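# Rope-guided hoop transfer onto peg-bearing post using three arms

## Task

Shift the hoop off the post it sits on and settle it on the other post, lying flat and encircling the loose peg standing there, with that peg still upright afterwards. The hoop and peg are out of reach of every hand; instead a rope leads from the hoop to a metal block on each bench. The attempt fails if the hoop ever drops more than slightly below the top of the lower post, including while it dangles. At the end, release everything and pull the arms away; the result must hold without any robot supporting it.

## Robot and tools

Setup: three identical i2rt Big YAM arms, named arm1, arm2 and arm3. Each has six revolute joints, a two-finger gripper and a wrist camera mounted above the hand. Foot positions in the scene frame, in metres, with facing measured counter-clockwise from +x: arm1 (-0.05, +1.40, +0.96) facing -90 deg; arm2 (-1.23, -0.67, +1.02) facing +28 deg; arm3 (+1.26, -0.62, +1.03) facing +151 deg. The hand reaches roughly 1.0 m from the joint1 axis. Two fixed room cameras, cam_low and cam_top, also exist. The hoop cannot be grasped directly. Move it by handling the metal blocks on the benches, which are tied to it by rope.

Frames: there is one shared scene frame with its origin on the floor and +z pointing up. "hand" means the midpoint between the fingertips (URDF link pinch). The hand's z axis runs along the fingers, and the fingers open along its y axis. Camera calibration uses OpenCV conventions. T_world_to_cam maps scene coordinates into the camera frame. The real cameras may be off by a couple of degrees and several millimetres. A wrist camera's pose comes from its arm's joint readings, so it can be less accurate.

execute_actions(actions, cameras): actions is a list holding either one action or nothing. An empty list only reports state and images. One action is an object keyed by robot name ("arm1", "arm2", "arm3"). Each robot's entry holds "joints", an object mapping joint names to absolute targets. These are not offsets. Available names and ranges:
- joint1_rad -2.879..2.879: rotation about the foot; positive is counter-clockwise seen from above; 0 points along the foot's facing.
- joint2_rad 0..3.141: shoulder; 0 has the upper arm pointing back and near level; increasing values raise it and then swing it forward.
- joint3_rad 0..3.019: elbow; 0 is fully folded; increasing values open it.
- joint4_rad -1.692..1.57: hand pitch; positive tips the fingers up.
- joint5_rad -1.57..1.57: sideways swing of the hand; positive goes to the arm's right.
- joint6_rad -2.094..2.094: hand roll; positive is clockwise when viewed from behind the hand.
- gripper_m 0..0.093: fingertip gap in metres.
Angles are in radians. Every named motion begins at the same moment, but they may finish at different times, and the hand can sweep a wide path between postures. A joint or robot you leave out may keep pushing toward its earlier target. An unknown key or an out-of-range value causes the whole call to be rejected with no motion. cameras is a list of camera names (arm1_cam_wrist, arm2_cam_wrist, arm3_cam_wrist, cam_low, cam_top, or "all"). Omitting it, passing null or passing ["all"] returns every camera, while [] returns none. The "pictures" line lists the order of the returned images.

wait(seconds): 0 to 10 s with no new commands. It returns the same output as an empty action.
zoom_image(camera, region): enlarges part of that camera's most recent full image. region is [x0, y0, x1, y1] in pixels with the origin at the top left, and can be at most 504x504.
read_manual(section): returns only the URDF licence text ("licences").
finished_scene(scene): pass the current scene number to end it for good. Use it only once the hoop is resting correctly and every gripper has let go and moved away.

Reading results: joint_status describes how each commanded joint finished its last accepted action. "off_target" means it stopped short and may still be pushing. After "contact_stop" or "time_out" the joint holds where it stopped. A timed-out joint may keep a nearby target and go on pushing, and on_its_own will list it. To release that push, command the joint to its reported position. "joint command not followed", usually with a "cause:" line, means a self- or inter-arm clearance check blocked that arm's joint targets. The gripper part still runs. Blocked joints appear as "not_followed" and may be retried on later actions. on_its_own covers anything this call did not command, and "held at" gives the held target rather than the actual position. If any result reports a stop, the later motion calls in that same reply are skipped. Done tolerances for joints 1 to 6 and the gripper are ±0.045, 0.14, 0.09, 0.055, 0.03, 0.035 rad and ±0.003 m. A very small change in target may produce no movement.

Heat: carrying or pressing against a load heats the motors, and this continues while you are thinking. At 85 °C a MOTOR HOT line appears. At 100 °C the arm lets go and drops, which is reported as an OVER-TEMPERATURE FAULT. Afterwards, unfinished keys read "limit_stop_at_motor_heat", and you should resend those targets.

Things to avoid: the arms do not stop on contact and can press hard. Never squeeze two robots together, because that fails the run. The clearance check ignores fingers, gripper housings and wrist cameras and may react too late. Do not knock the peg over, do not let the hoop sag below the lower post's top, and do not let any object leave the work area or hit the floor. Avoid drops, slams and slipping grips. Loose objects may get brief pushes from outside. The simulation keeps running during your replies, with the robots holding their last command, so keep the hoop supported in a safe, stable pose between calls.

Each tool is called after "Emit:" as name(argument=value, ...), one argument or row to a line, values as JSON.

## Session

Emit:
execute_actions(
  actions=[],
)

Scene clock: 0.00 s.
arm1.joint_positions: joint1_rad=+0.465 joint2_rad=+0.323 joint3_rad=+1.699 joint4_rad=-1.477 joint5_rad=+0.280 joint6_rad=-0.185 gripper_m=+0.095
arm1.joint_status: not commanded
arm1.hand: x=-0.0913 y=+1.3788 z=+1.6251 quat_wxyz=(-0.466, -0.406, -0.623, +0.480) (m; scene frame)
arm2.joint_positions: joint1_rad=+0.110 joint2_rad=+0.237 joint3_rad=+1.625 joint4_rad=-1.167 joint5_rad=+0.050 joint6_rad=-0.808 gripper_m=+0.095
arm2.joint_status: not commanded
arm2.hand: x=-1.2447 y=-0.6887 z=+1.7386 quat_wxyz=(-0.774, +0.388, -0.490, +0.099) (m; scene frame)
arm3.joint_positions: joint1_rad=-0.738 joint2_rad=+0.632 joint3_rad=+1.418 joint4_rad=-1.224 joint5_rad=+0.183 joint6_rad=+0.510 gripper_m=+0.095
arm3.joint_status: not commanded
arm3.hand: x=+1.2124 y=-0.3791 z=+1.6051 quat_wxyz=(-0.264, +0.498, -0.678, -0.471) (m; scene frame)
pictures: arm1_cam_wrist, arm2_cam_wrist, arm3_cam_wrist, cam_low, cam_top
Images, in order (width x height): arm1_cam_wrist 504x504, arm2_cam_wrist 504x504, arm3_cam_wrist 504x504, cam_low 504x504, cam_top 504x504.

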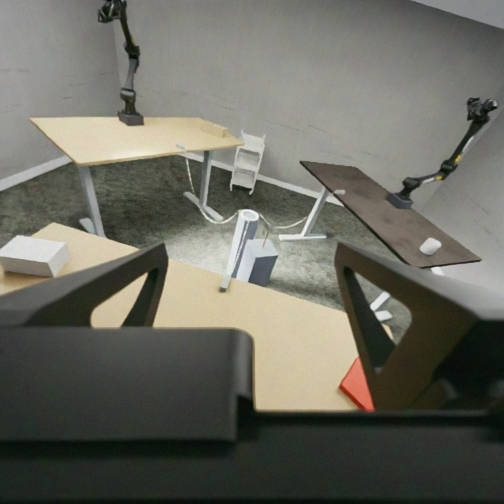

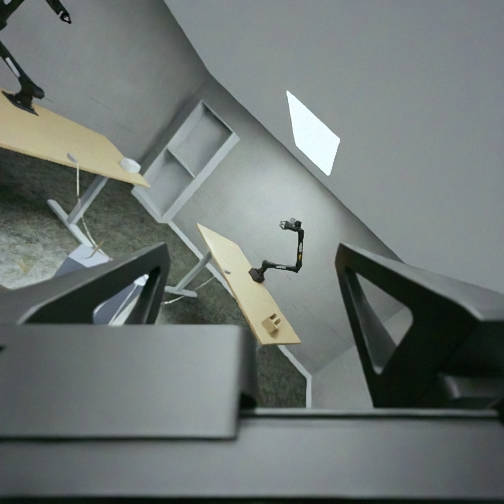

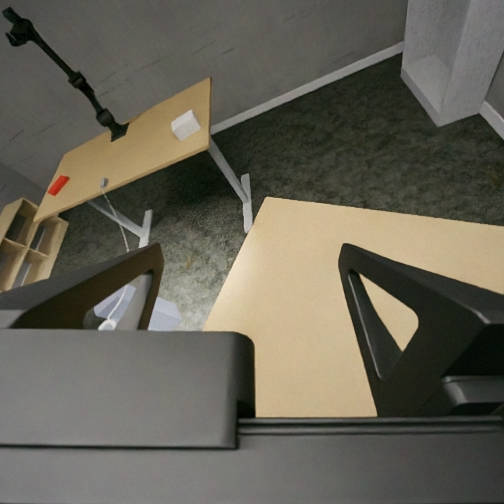

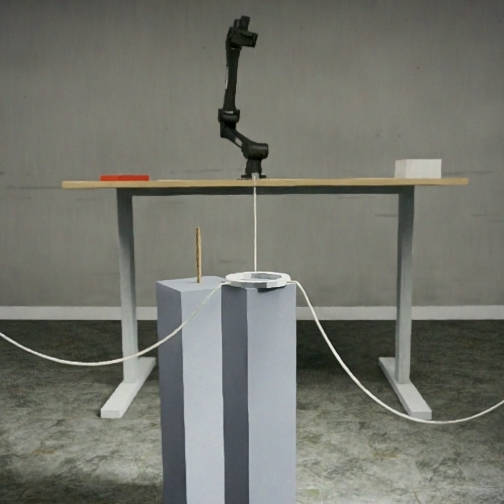

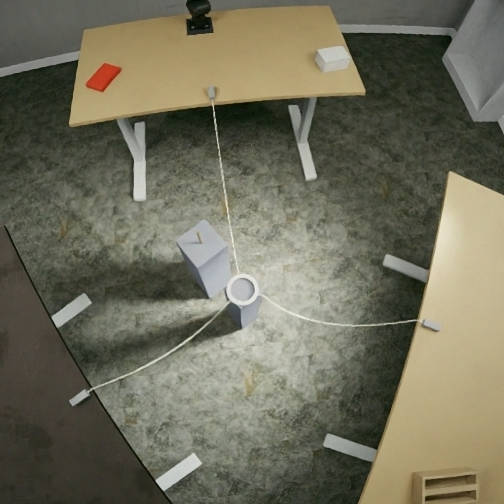

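Emit:
zoom_image(
  camera="cam_top",
  region=[150, 60, 310, 340],
)

Emit:
zoom_image(
  camera="cam_top",
  region=[40, 360, 120, 430],
)

Emit:
zoom_image(
  camera="cam_top",
  region=[390, 290, 470, 360],
)

Emit:
zoom_image(
  camera="cam_low",
  region=[140, 160, 320, 310],
)

Region (150, 60, 310, 340) of cam_top's 504x504 image, scaled by 1.800, with more detail than that image has; it fills the left 288 columns of this view, and the rest is white.

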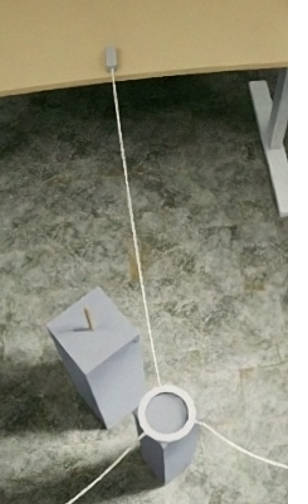

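Region (40, 360, 120, 430) of cam_top's 504x504 image, scaled by 6.300, with more detail than that image has; it fills the top 441 rows of this view, and the rest is white.

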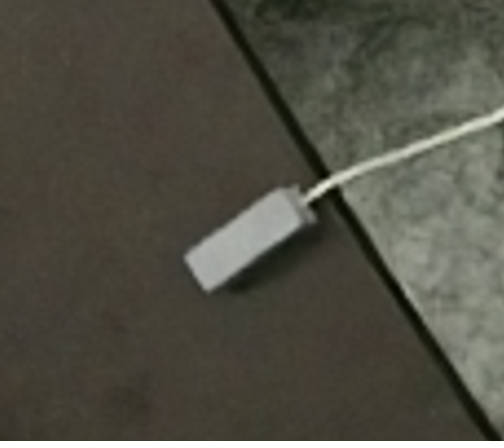

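Region (390, 290, 470, 360) of cam_top's 504x504 image, scaled by 6.300, with more detail than that image has; it fills the top 441 rows of this view, and the rest is white.

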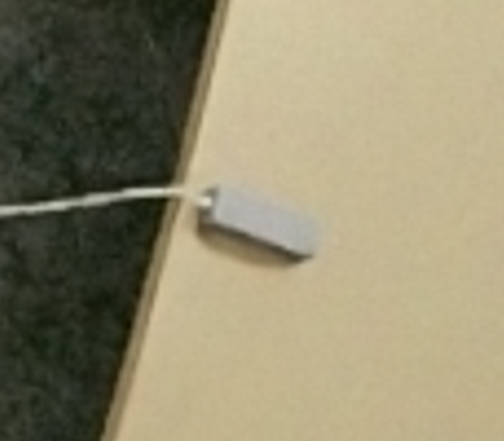

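Region (140, 160, 320, 310) of cam_low's 504x504 image, scaled by 2.800, with more detail than that image has.

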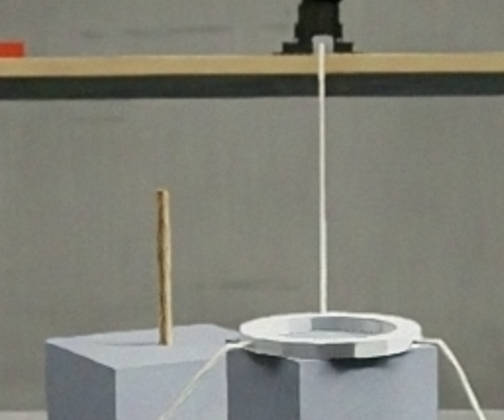

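Emit:
execute_actions(
  actions=[
    {"arm1":{"joints":{"joint1_rad":0.03,"joint2_rad":1.787,"joint3_rad":1.683,"joint4_rad":-1.466,"joint5_rad":0,"joint6_rad":0,"gripper_m":0.07}},"arm2":{"joints":{"joint1_rad":-0.2,"joint2_rad":1.787,"joint3_rad":1.683,"joint4_rad":-1.466,"joint5_rad":0,"joint6_rad":0,"gripper_m":0.07}},"arm3":{"joints":{"joint1_rad":0.16,"joint2_rad":1.787,"joint3_rad":1.683,"joint4_rad":-1.466,"joint5_rad":0,"joint6_rad":0,"gripper_m":0.07}}},
  ],
)

Scene clock: 4.97 s.
arm1.joint_positions: joint1_rad=+0.038 joint2_rad=+1.797 joint3_rad=+1.656 joint4_rad=-1.467 joint5_rad=+0.002 joint6_rad=-0.010 gripper_m=+0.070
arm1.joint_status: all done
arm1.hand: x=-0.0279 y=+0.8594 z=+1.1401 quat_wxyz=(+0.020, -0.687, -0.727, -0.011) (m; scene frame)
arm2.joint_positions: joint1_rad=-0.194 joint2_rad=+1.787 joint3_rad=+1.665 joint4_rad=-1.456 joint5_rad=+0.001 joint6_rad=-0.009 gripper_m=+0.070
arm2.joint_status: all done
arm2.hand: x=-0.7079 y=-0.5142 z=+1.2168 quat_wxyz=(+0.004, +0.149, -0.989, +0.002) (m; scene frame)
arm3.joint_positions: joint1_rad=+0.164 joint2_rad=+1.791 joint3_rad=+1.675 joint4_rad=-1.453 joint5_rad=+0.002 joint6_rad=+0.012 gripper_m=+0.070
arm3.joint_status: all done
arm3.hand: x=+0.7422 y=-0.4353 z=+1.2252 quat_wxyz=(-0.002, +0.984, -0.178, -0.002) (m; scene frame)
pictures: arm1_cam_wrist, arm2_cam_wrist, arm3_cam_wrist, cam_low, cam_top
camera_calibration (this result's frames):
arm1_cam_wrist: T_world_to_cam=[[-0.998094, -0.0600562, 0.0142083, 0.0105019], [-0.0379844, 0.779267, 0.62554, -1.3801], [-0.0486396, 0.623808, -0.780063, 0.477458], [0, 0, 0, 1]] pos_world=[-0.0187172, 0.778258, 1.23561]
arm2_cam_wrist: T_world_to_cam=[[0.284886, -0.958496, 0.0112349, -0.30572], [-0.770094, -0.221878, 0.598102, -1.38039], [-0.570785, -0.179043, -0.801341, 0.603298], [0, 0, 0, 1]] pos_world=[-0.631584, -0.491295, 1.3125]
arm3_cam_wrist: T_world_to_cam=[[0.328966, 0.944336, -0.00321121, 0.168864], [0.779991, -0.269795, 0.564646, -1.3848], [0.532349, -0.188254, -0.825327, 0.654566], [0, 0, 0, 1]] pos_world=[0.676121, -0.409852, 1.32269]
Images, in order (width x height): arm1_cam_wrist 504x504, arm2_cam_wrist 504x504, arm3_cam_wrist 504x504, cam_low 504x504, cam_top 504x504.

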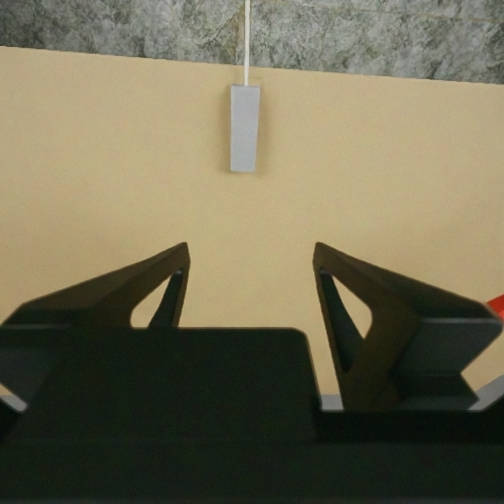

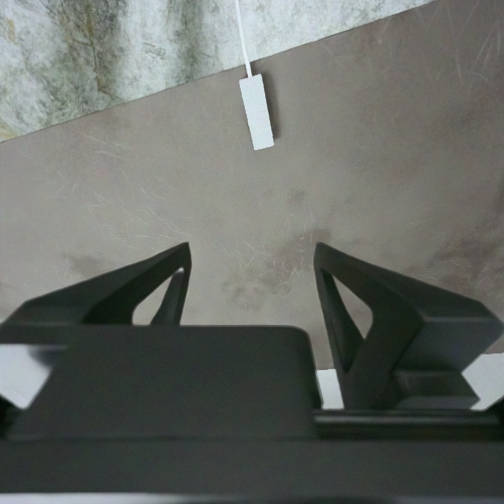

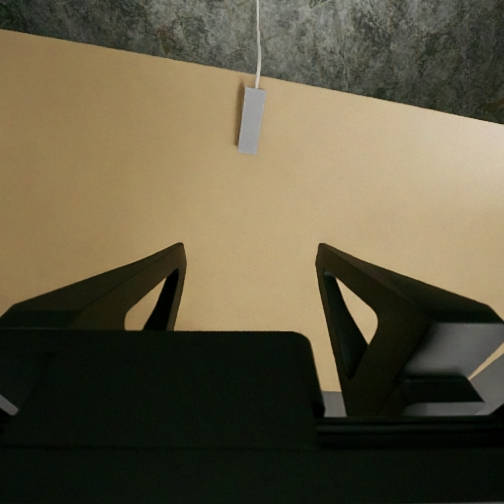

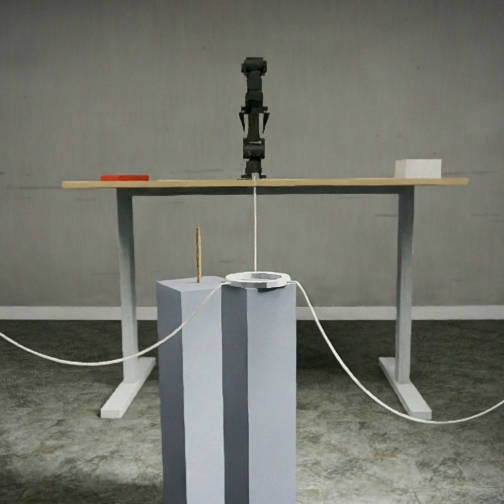

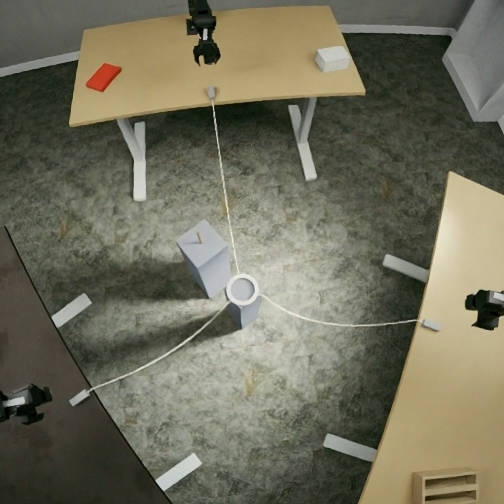

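Emit:
execute_actions(
  actions=[
    {"arm1":{"joints":{"joint1_rad":0.05,"joint2_rad":1.91,"joint3_rad":1.60,"joint4_rad":-1.23,"joint6_rad":0.03}},"arm2":{"joints":{"joint1_rad":-0.22,"joint2_rad":1.988,"joint3_rad":1.648,"joint4_rad":-1.22,"joint6_rad":-0.22}},"arm3":{"joints":{"joint1_rad":0.16,"joint2_rad":1.985,"joint3_rad":1.64,"joint4_rad":-1.225,"joint6_rad":0.14}}},
  ],
  cameras=["arm1_cam_wrist","arm2_cam_wrist","arm3_cam_wrist","cam_low"],
)

Scene clock: 7.57 s.
arm1.joint_positions: joint1_rad=+0.039 joint2_rad=+1.935 joint3_rad=+1.578 joint4_rad=-1.240 joint5_rad=+0.002 joint6_rad=+0.020 gripper_m=+0.070
arm1.joint_status: all done
arm1.hand: x=-0.0273 y=+0.8305 z=+1.0360 quat_wxyz=(+0.017, -0.697, -0.717, -0.007) (m; scene frame)
arm2.joint_positions: joint1_rad=-0.214 joint2_rad=+1.994 joint3_rad=+1.630 joint4_rad=-1.230 joint5_rad=+0.001 joint6_rad=-0.211 gripper_m=+0.070
arm2.joint_status: all done
arm2.hand: x=-0.6627 y=-0.5135 z=+1.0893 quat_wxyz=(+0.012, +0.238, -0.971, +0.001) (m; scene frame)
arm3.joint_positions: joint1_rad=+0.164 joint2_rad=+2.002 joint3_rad=+1.635 joint4_rad=-1.238 joint5_rad=+0.002 joint6_rad=+0.128 gripper_m=+0.070
arm3.joint_status: all done
arm3.hand: x=+0.7051 y=-0.4218 z=+1.0934 quat_wxyz=(+0.001, +0.972, -0.235, +0.016) (m; scene frame)
pictures: arm1_cam_wrist, arm2_cam_wrist, arm3_cam_wrist, cam_low
camera_calibration (this result's frames):
arm1_cam_wrist: T_world_to_cam=[[-0.999399, -0.0310724, 0.0153365, -0.0143554], [-0.0150002, 0.786928, 0.616863, -1.28916], [-0.0312361, 0.616262, -0.786921, 0.428176], [0, 0, 0, 1]] pos_world=[-0.02031, 0.750165, 1.1324]
arm2_cam_wrist: T_world_to_cam=[[0.453412, -0.891278, 0.0064241, -0.16506], [-0.707463, -0.355499, 0.610833, -1.31012], [-0.542139, -0.281504, -0.791733, 0.482971], [0, 0, 0, 1]] pos_world=[-0.590181, -0.4769, 1.18371]
arm3_cam_wrist: T_world_to_cam=[[0.435762, 0.900062, 0.000124101, 0.0703043], [0.724164, -0.350684, 0.593808, -1.30445], [0.534507, -0.258669, -0.804607, 0.514164], [0, 0, 0, 1]] pos_world=[0.639175, -0.387729, 1.18828]
Images, in order (width x height): arm1_cam_wrist 504x504, arm2_cam_wrist 504x504, arm3_cam_wrist 504x504, cam_low 504x504.

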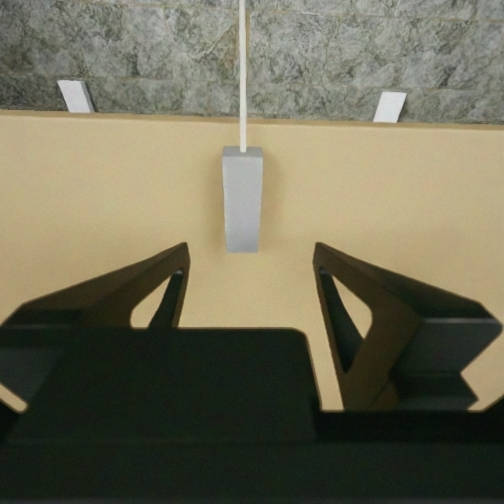

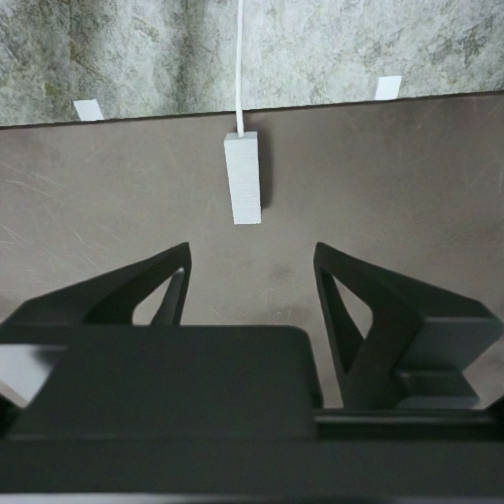

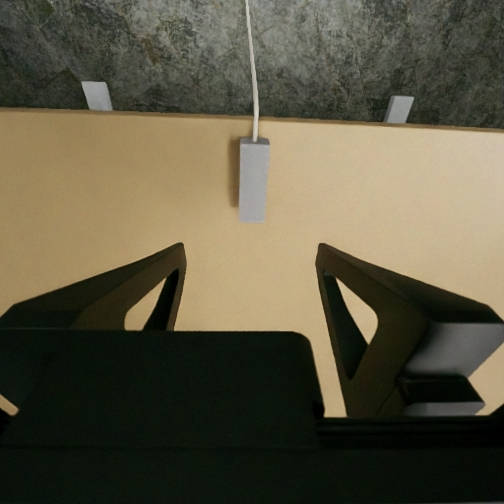

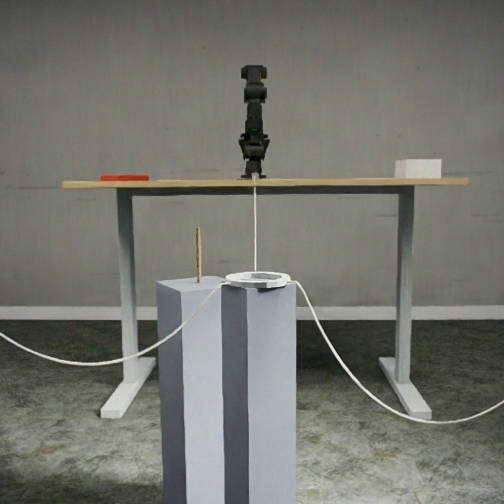

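Emit:
execute_actions(
  actions=[
    {"arm1":{"joints":{"joint1_rad":0.06,"joint2_rad":1.972,"joint3_rad":1.498,"joint4_rad":-1.045}},"arm2":{"joints":{"joint2_rad":2.112,"joint3_rad":1.518,"joint4_rad":-0.94,"joint6_rad":-0.26}},"arm3":{"joints":{"joint2_rad":2.105,"joint3_rad":1.49,"joint4_rad":-0.92}}},
  ],
  cameras=["arm1_cam_wrist","arm2_cam_wrist","arm3_cam_wrist"],
)

Scene clock: 10.17 s.
arm1.joint_positions: joint1_rad=+0.052 joint2_rad=+1.980 joint3_rad=+1.485 joint4_rad=-1.055 joint5_rad=+0.002 joint6_rad=+0.020 gripper_m=+0.070
arm1.joint_status: all done
arm1.hand: x=-0.0200 y=+0.8270 z=+0.9785 quat_wxyz=(+0.000, -0.692, -0.721, +0.009) (m; scene frame)
arm2.joint_positions: joint1_rad=-0.213 joint2_rad=+2.110 joint3_rad=+1.508 joint4_rad=-0.950 joint5_rad=+0.003 joint6_rad=-0.252 gripper_m=+0.070
arm2.joint_status: all done
arm2.hand: x=-0.6597 y=-0.5120 z=+0.9816 quat_wxyz=(-0.009, +0.258, -0.966, +0.002) (m; scene frame)
arm3.joint_positions: joint1_rad=+0.164 joint2_rad=+2.115 joint3_rad=+1.487 joint4_rad=-0.934 joint5_rad=+0.002 joint6_rad=+0.128 gripper_m=+0.070
arm3.joint_status: all done
arm3.hand: x=+0.7075 y=-0.4226 z=+0.9789 quat_wxyz=(-0.002, +0.972, -0.235, -0.005) (m; scene frame)
pictures: arm1_cam_wrist, arm2_cam_wrist, arm3_cam_wrist
camera_calibration (this result's frames):
arm1_cam_wrist: T_world_to_cam=[[-0.998934, -0.0438336, 0.0144697, 0.00507419], [-0.0273375, 0.814365, 0.579708, -1.23742], [-0.0371943, 0.578695, -0.814696, 0.443377], [0, 0, 0, 1]] pos_world=[-0.0122681, 0.751354, 1.07849]
arm2_cam_wrist: T_world_to_cam=[[0.490309, -0.871392, 0.0165374, -0.139803], [-0.71556, -0.391649, 0.578433, -1.23375], [-0.497565, -0.295445, -0.815562, 0.445423], [0, 0, 0, 1]] pos_world=[-0.592645, -0.473421, 1.07922]
arm3_cam_wrist: T_world_to_cam=[[0.43565, 0.900105, -0.00435597, 0.0744603], [0.747349, -0.359011, 0.559089, -1.22439], [0.501675, -0.246823, -0.829096, 0.472775], [0, 0, 0, 1]] pos_world=[0.645428, -0.389899, 1.07684]
Images, in order (width x height): arm1_cam_wrist 504x504, arm2_cam_wrist 504x504, arm3_cam_wrist 504x504.

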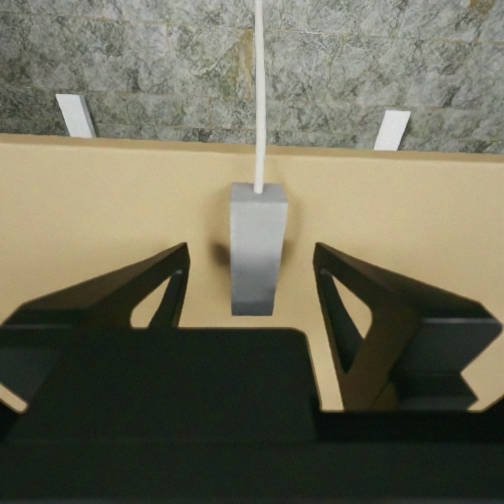

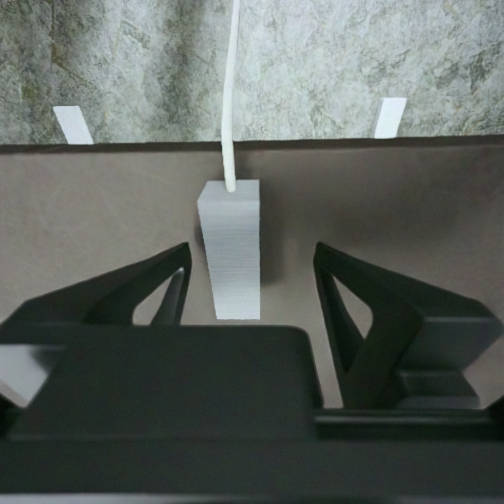

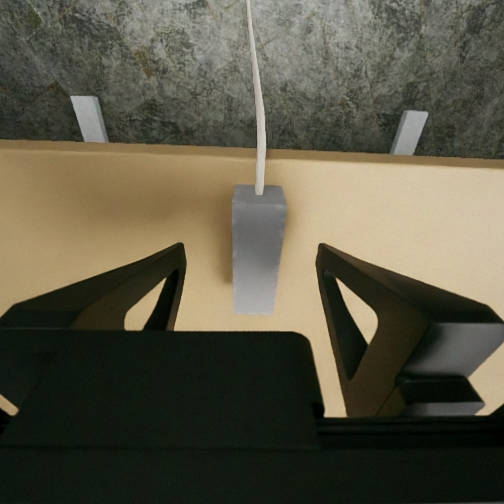

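Joints show less sag, suggesting the tips are touching the bench. Closing.

Emit:
execute_actions(
  actions=[
    {"arm1":{"joints":{"gripper_m":0.0}},"arm2":{"joints":{"gripper_m":0.0}},"arm3":{"joints":{"gripper_m":0.0}}},
  ],
  cameras=["arm1_cam_wrist","arm2_cam_wrist","arm3_cam_wrist"],
)

Scene clock: 11.03 s.
arm1.joint_positions: joint1_rad=+0.052 joint2_rad=+1.980 joint3_rad=+1.485 joint4_rad=-1.055 joint5_rad=+0.001 joint6_rad=+0.021 gripper_m=+0.025
arm1.joint_status: gripper_m off_target (ended at +0.025, target +0.000)
arm1.hand: x=-0.0198 y=+0.8268 z=+0.9785 quat_wxyz=(-0.001, -0.693, -0.721, +0.009) (m; scene frame)
arm2.joint_positions: joint1_rad=-0.213 joint2_rad=+2.110 joint3_rad=+1.508 joint4_rad=-0.949 joint5_rad=+0.001 joint6_rad=-0.253 gripper_m=+0.025
arm2.joint_status: gripper_m off_target (ended at +0.025, target +0.000)
arm2.hand: x=-0.6595 y=-0.5119 z=+0.9816 quat_wxyz=(-0.009, +0.258, -0.966, +0.001) (m; scene frame)
arm3.joint_positions: joint1_rad=+0.164 joint2_rad=+2.115 joint3_rad=+1.487 joint4_rad=-0.933 joint5_rad=+0.001 joint6_rad=+0.129 gripper_m=+0.024
arm3.joint_status: gripper_m off_target (ended at +0.024, target +0.000)
arm3.hand: x=+0.7073 y=-0.4226 z=+0.9789 quat_wxyz=(-0.001, +0.972, -0.235, -0.005) (m; scene frame)
pictures: arm1_cam_wrist, arm2_cam_wrist, arm3_cam_wrist
camera_calibration (this result's frames):
arm1_cam_wrist: T_world_to_cam=[[-0.998983, -0.0430853, 0.013302, 0.00579689], [-0.0274301, 0.814792, 0.579105, -1.23703], [-0.0357893, 0.578151, -0.815145, 0.444403], [0, 0, 0, 1]] pos_world=[-0.0122362, 0.751243, 1.07855]
arm2_cam_wrist: T_world_to_cam=[[0.490663, -0.871221, 0.0149742, -0.137917], [-0.71574, -0.393178, 0.577171, -1.23317], [-0.496956, -0.293915, -0.816486, 0.447691], [0, 0, 0, 1]] pos_world=[-0.592475, -0.473429, 1.07935]
arm3_cam_wrist: T_world_to_cam=[[0.436324, 0.899774, -0.00520321, 0.0748231], [0.747626, -0.359314, 0.558523, -1.22402], [0.500675, -0.247587, -0.829472, 0.473625], [0, 0, 0, 1]] pos_world=[0.645327, -0.389866, 1.07689]
Images, in order (width x height): arm1_cam_wrist 504x504, arm2_cam_wrist 504x504, arm3_cam_wrist 504x504.

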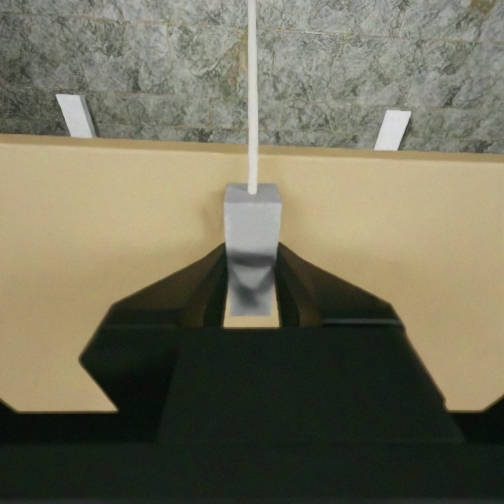

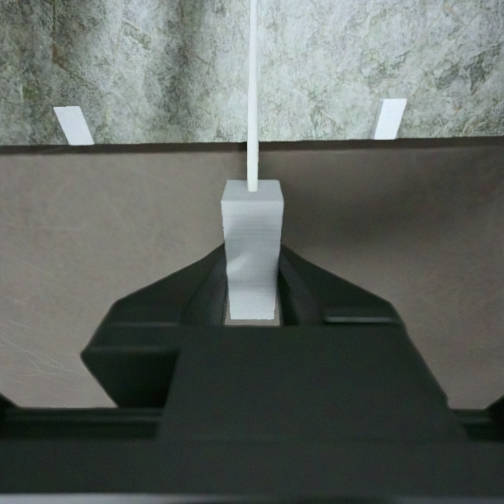

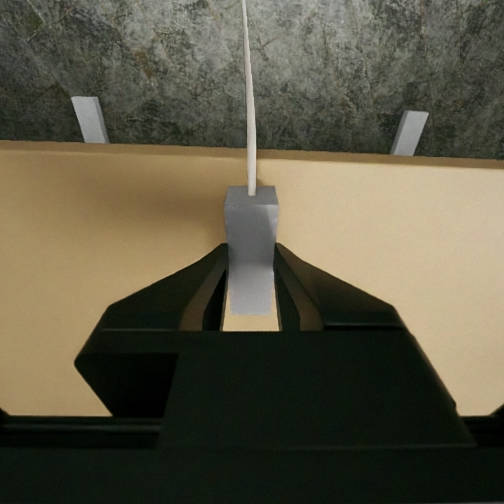

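Emit:
execute_actions(
  actions=[
    {"arm1":{"joints":{"joint2_rad":1.85,"joint3_rad":1.78,"joint4_rad":-1.47}},"arm2":{"joints":{"joint1_rad":-0.07,"joint2_rad":1.905,"joint3_rad":1.81,"joint4_rad":-1.456,"joint6_rad":0}},"arm3":{"joints":{"joint1_rad":0.12,"joint2_rad":1.89,"joint3_rad":2.035,"joint4_rad":-1.68,"joint6_rad":0}}},
  ],
)

Scene clock: 15.30 s.
arm1.joint_positions: joint1_rad=+0.052 joint2_rad=+1.851 joint3_rad=+1.747 joint4_rad=-1.461 joint5_rad=+0.001 joint6_rad=+0.021 gripper_m=+0.025
arm1.joint_status: all done
arm1.hand: x=-0.0182 y=+0.8287 z=+1.1446 quat_wxyz=(+0.005, -0.693, -0.721, +0.004) (m; scene frame)
arm2.joint_positions: joint1_rad=-0.069 joint2_rad=+1.914 joint3_rad=+1.799 joint4_rad=-1.446 joint5_rad=+0.000 joint6_rad=-0.008 gripper_m=+0.025
arm2.joint_status: all done
arm2.hand: x=-0.6875 y=-0.4304 z=+1.1978 quat_wxyz=(-0.004, +0.210, -0.978, -0.001) (m; scene frame)
arm3.joint_positions: joint1_rad=+0.117 joint2_rad=+1.881 joint3_rad=+2.003 joint4_rad=-1.668 joint5_rad=+0.001 joint6_rad=+0.012 gripper_m=+0.024
arm3.joint_status: all done
arm3.hand: x=+0.7177 y=-0.3973 z=+1.3009 quat_wxyz=(-0.003, +0.979, -0.201, -0.013) (m; scene frame)
pictures: arm1_cam_wrist, arm2_cam_wrist, arm3_cam_wrist, cam_low, cam_top
camera_calibration (this result's frames):
arm1_cam_wrist: T_world_to_cam=[[-0.998977, -0.0431312, 0.0135851, 0.00502307], [-0.0267231, 0.805431, 0.592086, -1.34185], [-0.0364792, 0.591117, -0.80576, 0.55728], [0, 0, 0, 1]] pos_world=[-0.0105113, 0.751567, 1.24346]
arm2_cam_wrist: T_world_to_cam=[[0.40179, -0.915685, 0.00924876, -0.129746], [-0.745075, -0.321023, 0.584643, -1.34407], [-0.53238, -0.241795, -0.811238, 0.626022], [0, 0, 0, 1]] pos_world=[-0.616018, -0.398914, 1.29485]
arm3_cam_wrist: T_world_to_cam=[[0.372797, 0.927905, -0.00383418, 0.104188], [0.778424, -0.310487, 0.545576, -1.38839], [0.505052, -0.206374, -0.838053, 0.766185], [0, 0, 0, 1]] pos_world=[0.654955, -0.369635, 1.39998]
Images, in order (width x height): arm1_cam_wrist 504x504, arm2_cam_wrist 504x504, arm3_cam_wrist 504x504, cam_low 504x504, cam_top 504x504.

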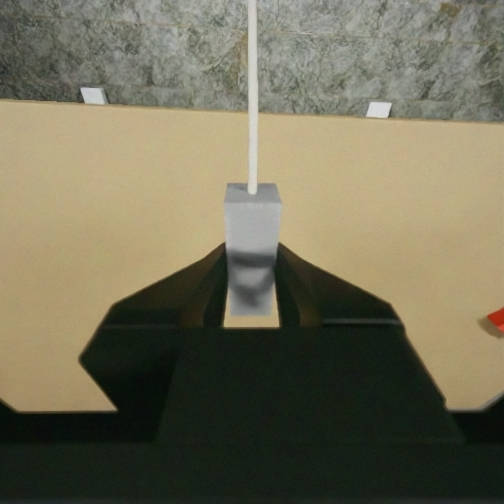

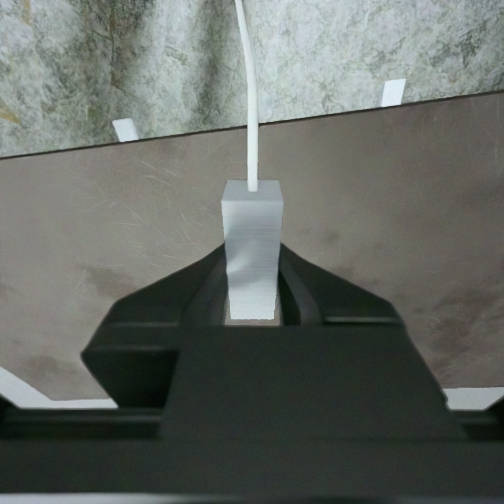

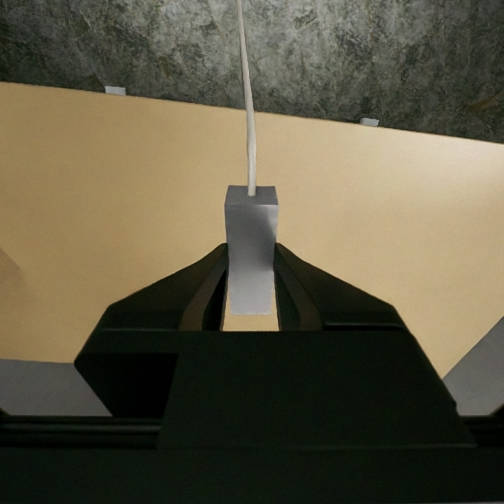

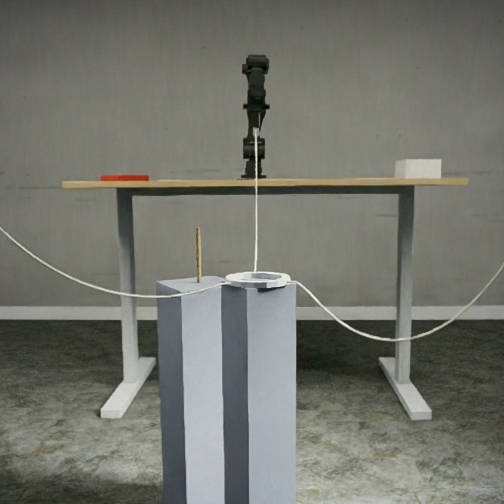

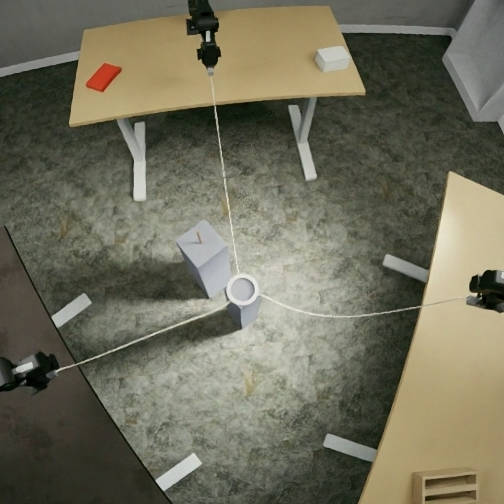

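Emit:
execute_actions(
  actions=[
    {"arm1":{"joints":{"joint1_rad":0.11,"joint2_rad":1.845,"joint3_rad":1.825,"joint4_rad":-1.525,"joint6_rad":0.1}},"arm2":{"joints":{"joint1_rad":-0.24,"joint2_rad":1.716,"joint3_rad":1.355,"joint4_rad":-1.19,"joint6_rad":-0.27}},"arm3":{"joints":{"joint1_rad":0.54,"joint2_rad":1.27,"joint3_rad":1.085,"joint4_rad":-1.37,"joint6_rad":0.56}}},
  ],
  cameras=["cam_low","cam_top"],
)

Scene clock: 18.63 s.
arm1.joint_positions: joint1_rad=+0.114 joint2_rad=+1.851 joint3_rad=+1.761 joint4_rad=-1.516 joint5_rad=+0.000 joint6_rad=+0.089 gripper_m=+0.025
arm1.joint_status: all done
arm1.hand: x=+0.0161 y=+0.8414 z=+1.1499 quat_wxyz=(+0.020, -0.695, -0.718, -0.010) (m; scene frame)
arm2.joint_positions: joint1_rad=-0.240 joint2_rad=+1.725 joint3_rad=+1.339 joint4_rad=-1.200 joint5_rad=+0.001 joint6_rad=-0.261 gripper_m=+0.025
arm2.joint_status: all done
arm2.hand: x=-0.7493 y=-0.5508 z=+1.1280 quat_wxyz=(+0.008, +0.250, -0.968, +0.001) (m; scene frame)
arm3.joint_positions: joint1_rad=+0.537 joint2_rad=+1.275 joint3_rad=+1.079 joint4_rad=-1.382 joint5_rad=-0.002 joint6_rad=+0.547 gripper_m=+0.024
arm3.joint_status: all done
arm3.hand: x=+0.9109 y=-0.6322 z=+1.2219 quat_wxyz=(+0.000, +0.966, -0.257, +0.003) (m; scene frame)
pictures: cam_low, cam_top
Images, in order (width x height): cam_low 504x504, cam_top 504x504.

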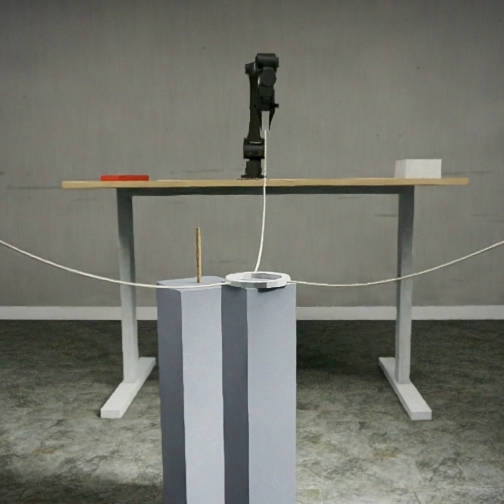

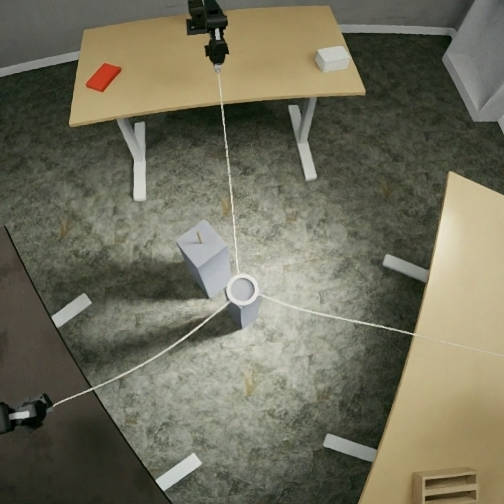

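Emit:
execute_actions(
  actions=[
    {"arm1":{"joints":{"joint2_rad":1.726,"joint3_rad":1.965,"joint4_rad":-1.61}},"arm2":{"joints":{"joint2_rad":1.63,"joint3_rad":1.595,"joint4_rad":-1.52}},"arm3":{"joints":{"joint2_rad":1.25,"joint3_rad":1.43,"joint4_rad":-1.69}}},
  ],
  cameras=["cam_low","cam_top"],
)

Scene clock: 20.57 s.
arm1.joint_positions: joint1_rad=+0.114 joint2_rad=+1.734 joint3_rad=+1.920 joint4_rad=-1.601 joint5_rad=+0.000 joint6_rad=+0.090 gripper_m=+0.025
arm1.joint_status: all done
arm1.hand: x=+0.0176 y=+0.8399 z=+1.2751 quat_wxyz=(-0.054, -0.693, -0.717, +0.050) (m; scene frame)
arm2.joint_positions: joint1_rad=-0.240 joint2_rad=+1.627 joint3_rad=+1.563 joint4_rad=-1.507 joint5_rad=+0.001 joint6_rad=-0.262 gripper_m=+0.025
arm2.joint_status: all done
arm2.hand: x=-0.7543 y=-0.5519 z=+1.2579 quat_wxyz=(+0.000, +0.250, -0.968, +0.001) (m; scene frame)
arm3.joint_positions: joint1_rad=+0.537 joint2_rad=+1.261 joint3_rad=+1.376 joint4_rad=-1.673 joint5_rad=-0.001 joint6_rad=+0.548 gripper_m=+0.024
arm3.joint_status: all done
arm3.hand: x=+0.9067 y=-0.6322 z=+1.3396 quat_wxyz=(+0.002, +0.966, -0.257, -0.007) (m; scene frame)
pictures: cam_low, cam_top
Images, in order (width x height): cam_low 504x504, cam_top 504x504.

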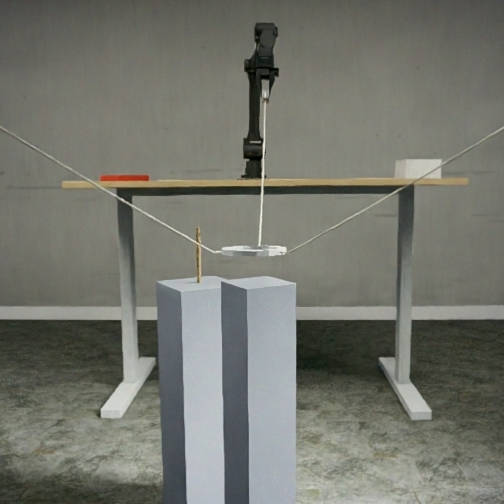

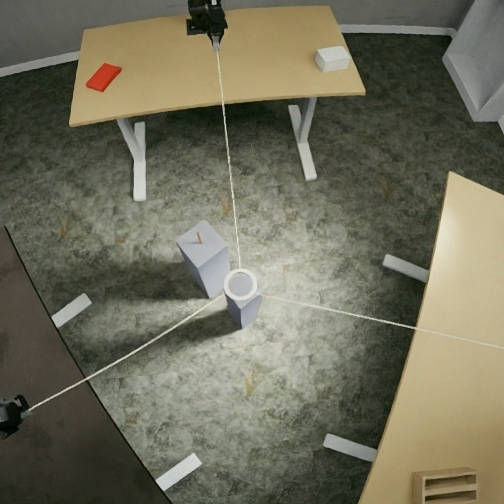

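Emit:
execute_actions(
  actions=[
    {"arm1":{"joints":{"joint1_rad":-0.035,"joint2_rad":1.36,"joint3_rad":1.725,"joint4_rad":-1.66,"joint6_rad":-0.03}},"arm2":{"joints":{"joint1_rad":0.062,"joint2_rad":1.506,"joint3_rad":1.68,"joint4_rad":-1.64,"joint6_rad":0.03}},"arm3":{"joints":{"joint1_rad":0.251,"joint2_rad":1.385,"joint3_rad":1.76,"joint4_rad":-1.63,"joint6_rad":0.27}}},
  ],
  cameras=["cam_low","cam_top"],
)

Scene clock: 22.90 s.
arm1.joint_positions: joint1_rad=-0.043 joint2_rad=+1.378 joint3_rad=+1.703 joint4_rad=-1.654 joint5_rad=+0.002 joint6_rad=-0.020 gripper_m=+0.025
arm1.joint_status: all done
arm1.hand: x=-0.0655 y=+0.9630 z=+1.3549 quat_wxyz=(-0.076, -0.706, -0.698, +0.090) (m; scene frame)
arm2.joint_positions: joint1_rad=+0.065 joint2_rad=+1.505 joint3_rad=+1.637 joint4_rad=-1.628 joint5_rad=-0.002 joint6_rad=+0.021 gripper_m=+0.025
arm2.joint_status: all done
arm2.hand: x=-0.8380 y=-0.4291 z=+1.3411 quat_wxyz=(-0.035, +0.260, -0.965, -0.011) (m; scene frame)
arm3.joint_positions: joint1_rad=+0.243 joint2_rad=+1.407 joint3_rad=+1.696 joint4_rad=-1.630 joint5_rad=+0.001 joint6_rad=+0.282 gripper_m=+0.024
arm3.joint_status: all done
arm3.hand: x=+0.8269 y=-0.5041 z=+1.4145 quat_wxyz=(+0.000, +0.956, -0.269, -0.116) (m; scene frame)
pictures: cam_low, cam_top
Images, in order (width x height): cam_low 504x504, cam_top 504x504.

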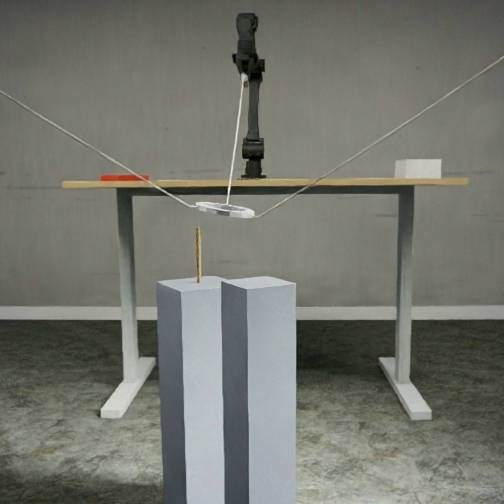

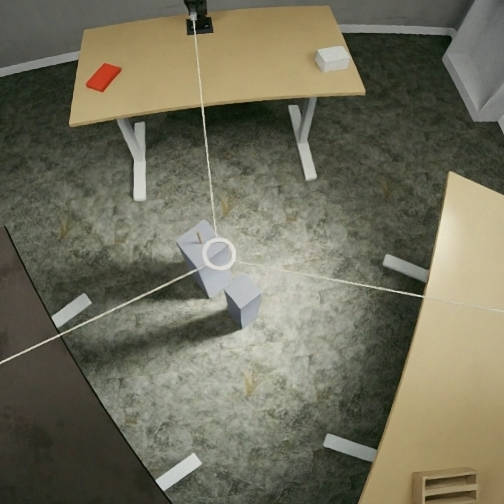

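Emit:
execute_actions(
  actions=[
    {"arm1":{"joints":{"joint1_rad":-0.315,"joint2_rad":1.055,"joint3_rad":1.457,"joint4_rad":-1.685,"joint6_rad":-0.31}},"arm2":{"joints":{"joint1_rad":0.39,"joint2_rad":1.55,"joint3_rad":1.73,"joint4_rad":-1.61,"joint6_rad":0.37}},"arm3":{"joints":{"joint1_rad":0.062,"joint2_rad":1.66,"joint3_rad":2.085,"joint4_rad":-1.565,"joint6_rad":0.065}}},
  ],
  cameras=["cam_low","cam_top"],
)

Scene clock: 25.23 s.
arm1.joint_positions: joint1_rad=-0.316 joint2_rad=+1.064 joint3_rad=+1.439 joint4_rad=-1.681 joint5_rad=+0.000 joint6_rad=-0.300 gripper_m=+0.025
arm1.joint_status: all done
arm1.hand: x=-0.1464 y=+1.0973 z=+1.3553 quat_wxyz=(-0.055, -0.703, -0.699, +0.119) (m; scene frame)
arm2.joint_positions: joint1_rad=+0.390 joint2_rad=+1.562 joint3_rad=+1.671 joint4_rad=-1.610 joint5_rad=-0.001 joint6_rad=+0.361 gripper_m=+0.025
arm2.joint_status: all done
arm2.hand: x=-0.9213 y=-0.2996 z=+1.3292 quat_wxyz=(-0.028, +0.253, -0.967, -0.020) (m; scene frame)
arm3.joint_positions: joint1_rad=+0.057 joint2_rad=+1.686 joint3_rad=+2.008 joint4_rad=-1.571 joint5_rad=+0.001 joint6_rad=+0.077 gripper_m=+0.024
arm3.joint_status: all done
arm3.hand: x=+0.7453 y=-0.3721 z=+1.4168 quat_wxyz=(-0.031, +0.953, -0.258, -0.159) (m; scene frame)
pictures: cam_low, cam_top
Images, in order (width x height): cam_low 504x504, cam_top 504x504.

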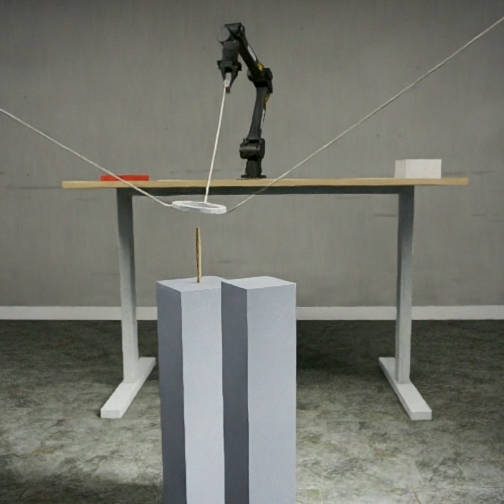

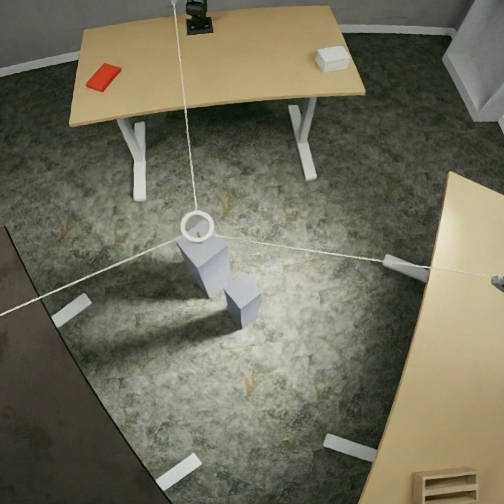

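Emit:
execute_actions(
  actions=[
    {"arm1":{"joints":{"joint2_rad":1.055,"joint3_rad":1.163,"joint4_rad":-1.472}},"arm2":{"joints":{"joint2_rad":1.57,"joint3_rad":1.415,"joint4_rad":-1.33}},"arm3":{"joints":{"joint2_rad":1.63,"joint3_rad":1.653,"joint4_rad":-1.26}}},
  ],
  cameras=["cam_low","cam_top"],
)

Scene clock: 26.93 s.
arm1.joint_positions: joint1_rad=-0.316 joint2_rad=+1.067 joint3_rad=+1.137 joint4_rad=-1.480 joint5_rad=+0.000 joint6_rad=-0.301 gripper_m=+0.025
arm1.joint_status: all done
arm1.hand: x=-0.1482 y=+1.0964 z=+1.2370 quat_wxyz=(-0.031, -0.707, -0.703, +0.073) (m; scene frame)
arm2.joint_positions: joint1_rad=+0.390 joint2_rad=+1.588 joint3_rad=+1.398 joint4_rad=-1.334 joint5_rad=-0.001 joint6_rad=+0.362 gripper_m=+0.025
arm2.joint_status: all done
arm2.hand: x=-0.9215 y=-0.2998 z=+1.2137 quat_wxyz=(-0.019, +0.253, -0.967, -0.014) (m; scene frame)
arm3.joint_positions: joint1_rad=+0.057 joint2_rad=+1.646 joint3_rad=+1.646 joint4_rad=-1.274 joint5_rad=+0.001 joint6_rad=+0.077 gripper_m=+0.024
arm3.joint_status: all done
arm3.hand: x=+0.7459 y=-0.3723 z=+1.2982 quat_wxyz=(-0.028, +0.954, -0.259, -0.147) (m; scene frame)
pictures: cam_low, cam_top
Images, in order (width x height): cam_low 504x504, cam_top 504x504.

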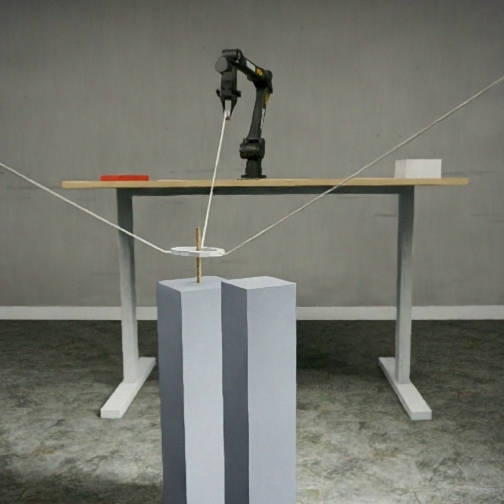

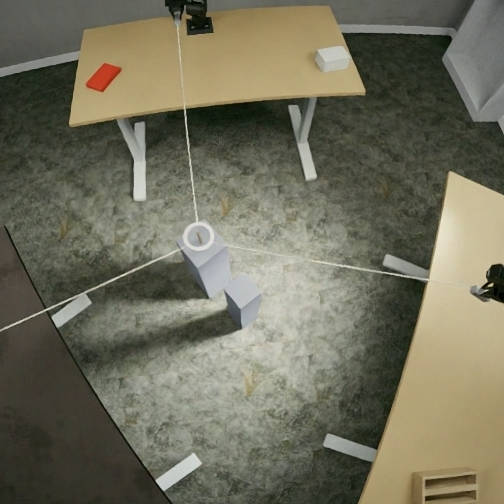

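Emit:
execute_actions(
  actions=[
    {"arm1":{"joints":{"joint2_rad":1.08,"joint3_rad":0.945,"joint4_rad":-1.255}},"arm2":{"joints":{"joint2_rad":1.635,"joint3_rad":1.247,"joint4_rad":-1.095}},"arm3":{"joints":{"joint2_rad":1.65,"joint3_rad":1.448,"joint4_rad":-1.04}}},
  ],
  cameras=["cam_low","cam_top"],
)

Scene clock: 28.50 s.
arm1.joint_positions: joint1_rad=-0.316 joint2_rad=+1.093 joint3_rad=+0.918 joint4_rad=-1.265 joint5_rad=+0.000 joint6_rad=-0.301 gripper_m=+0.025
arm1.joint_status: all done
arm1.hand: x=-0.1484 y=+1.0995 z=+1.1460 quat_wxyz=(-0.024, -0.708, -0.704, +0.060) (m; scene frame)
arm2.joint_positions: joint1_rad=+0.390 joint2_rad=+1.654 joint3_rad=+1.231 joint4_rad=-1.102 joint5_rad=-0.001 joint6_rad=+0.362 gripper_m=+0.025
arm2.joint_status: all done
arm2.hand: x=-0.9232 y=-0.3019 z=+1.1231 quat_wxyz=(-0.018, +0.253, -0.967, -0.013) (m; scene frame)
arm3.joint_positions: joint1_rad=+0.057 joint2_rad=+1.657 joint3_rad=+1.445 joint4_rad=-1.055 joint5_rad=+0.001 joint6_rad=+0.077 gripper_m=+0.024
arm3.joint_status: all done
arm3.hand: x=+0.7484 y=-0.3734 z=+1.2168 quat_wxyz=(-0.029, +0.954, -0.259, -0.149) (m; scene frame)
pictures: cam_low, cam_top
Images, in order (width x height): cam_low 504x504, cam_top 504x504.

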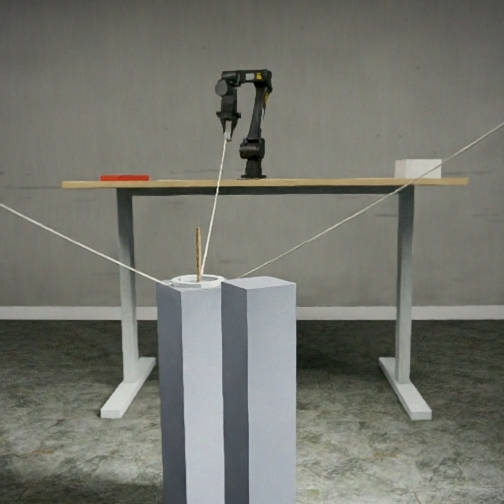

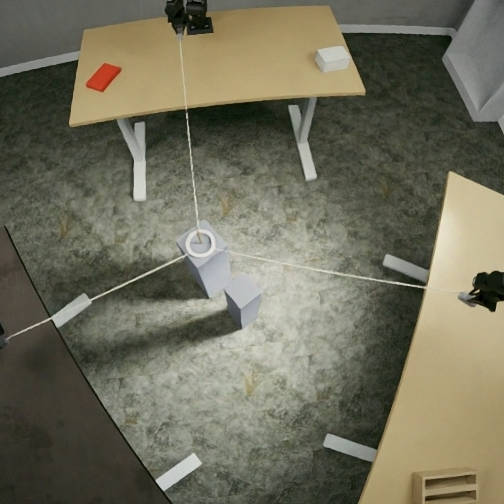

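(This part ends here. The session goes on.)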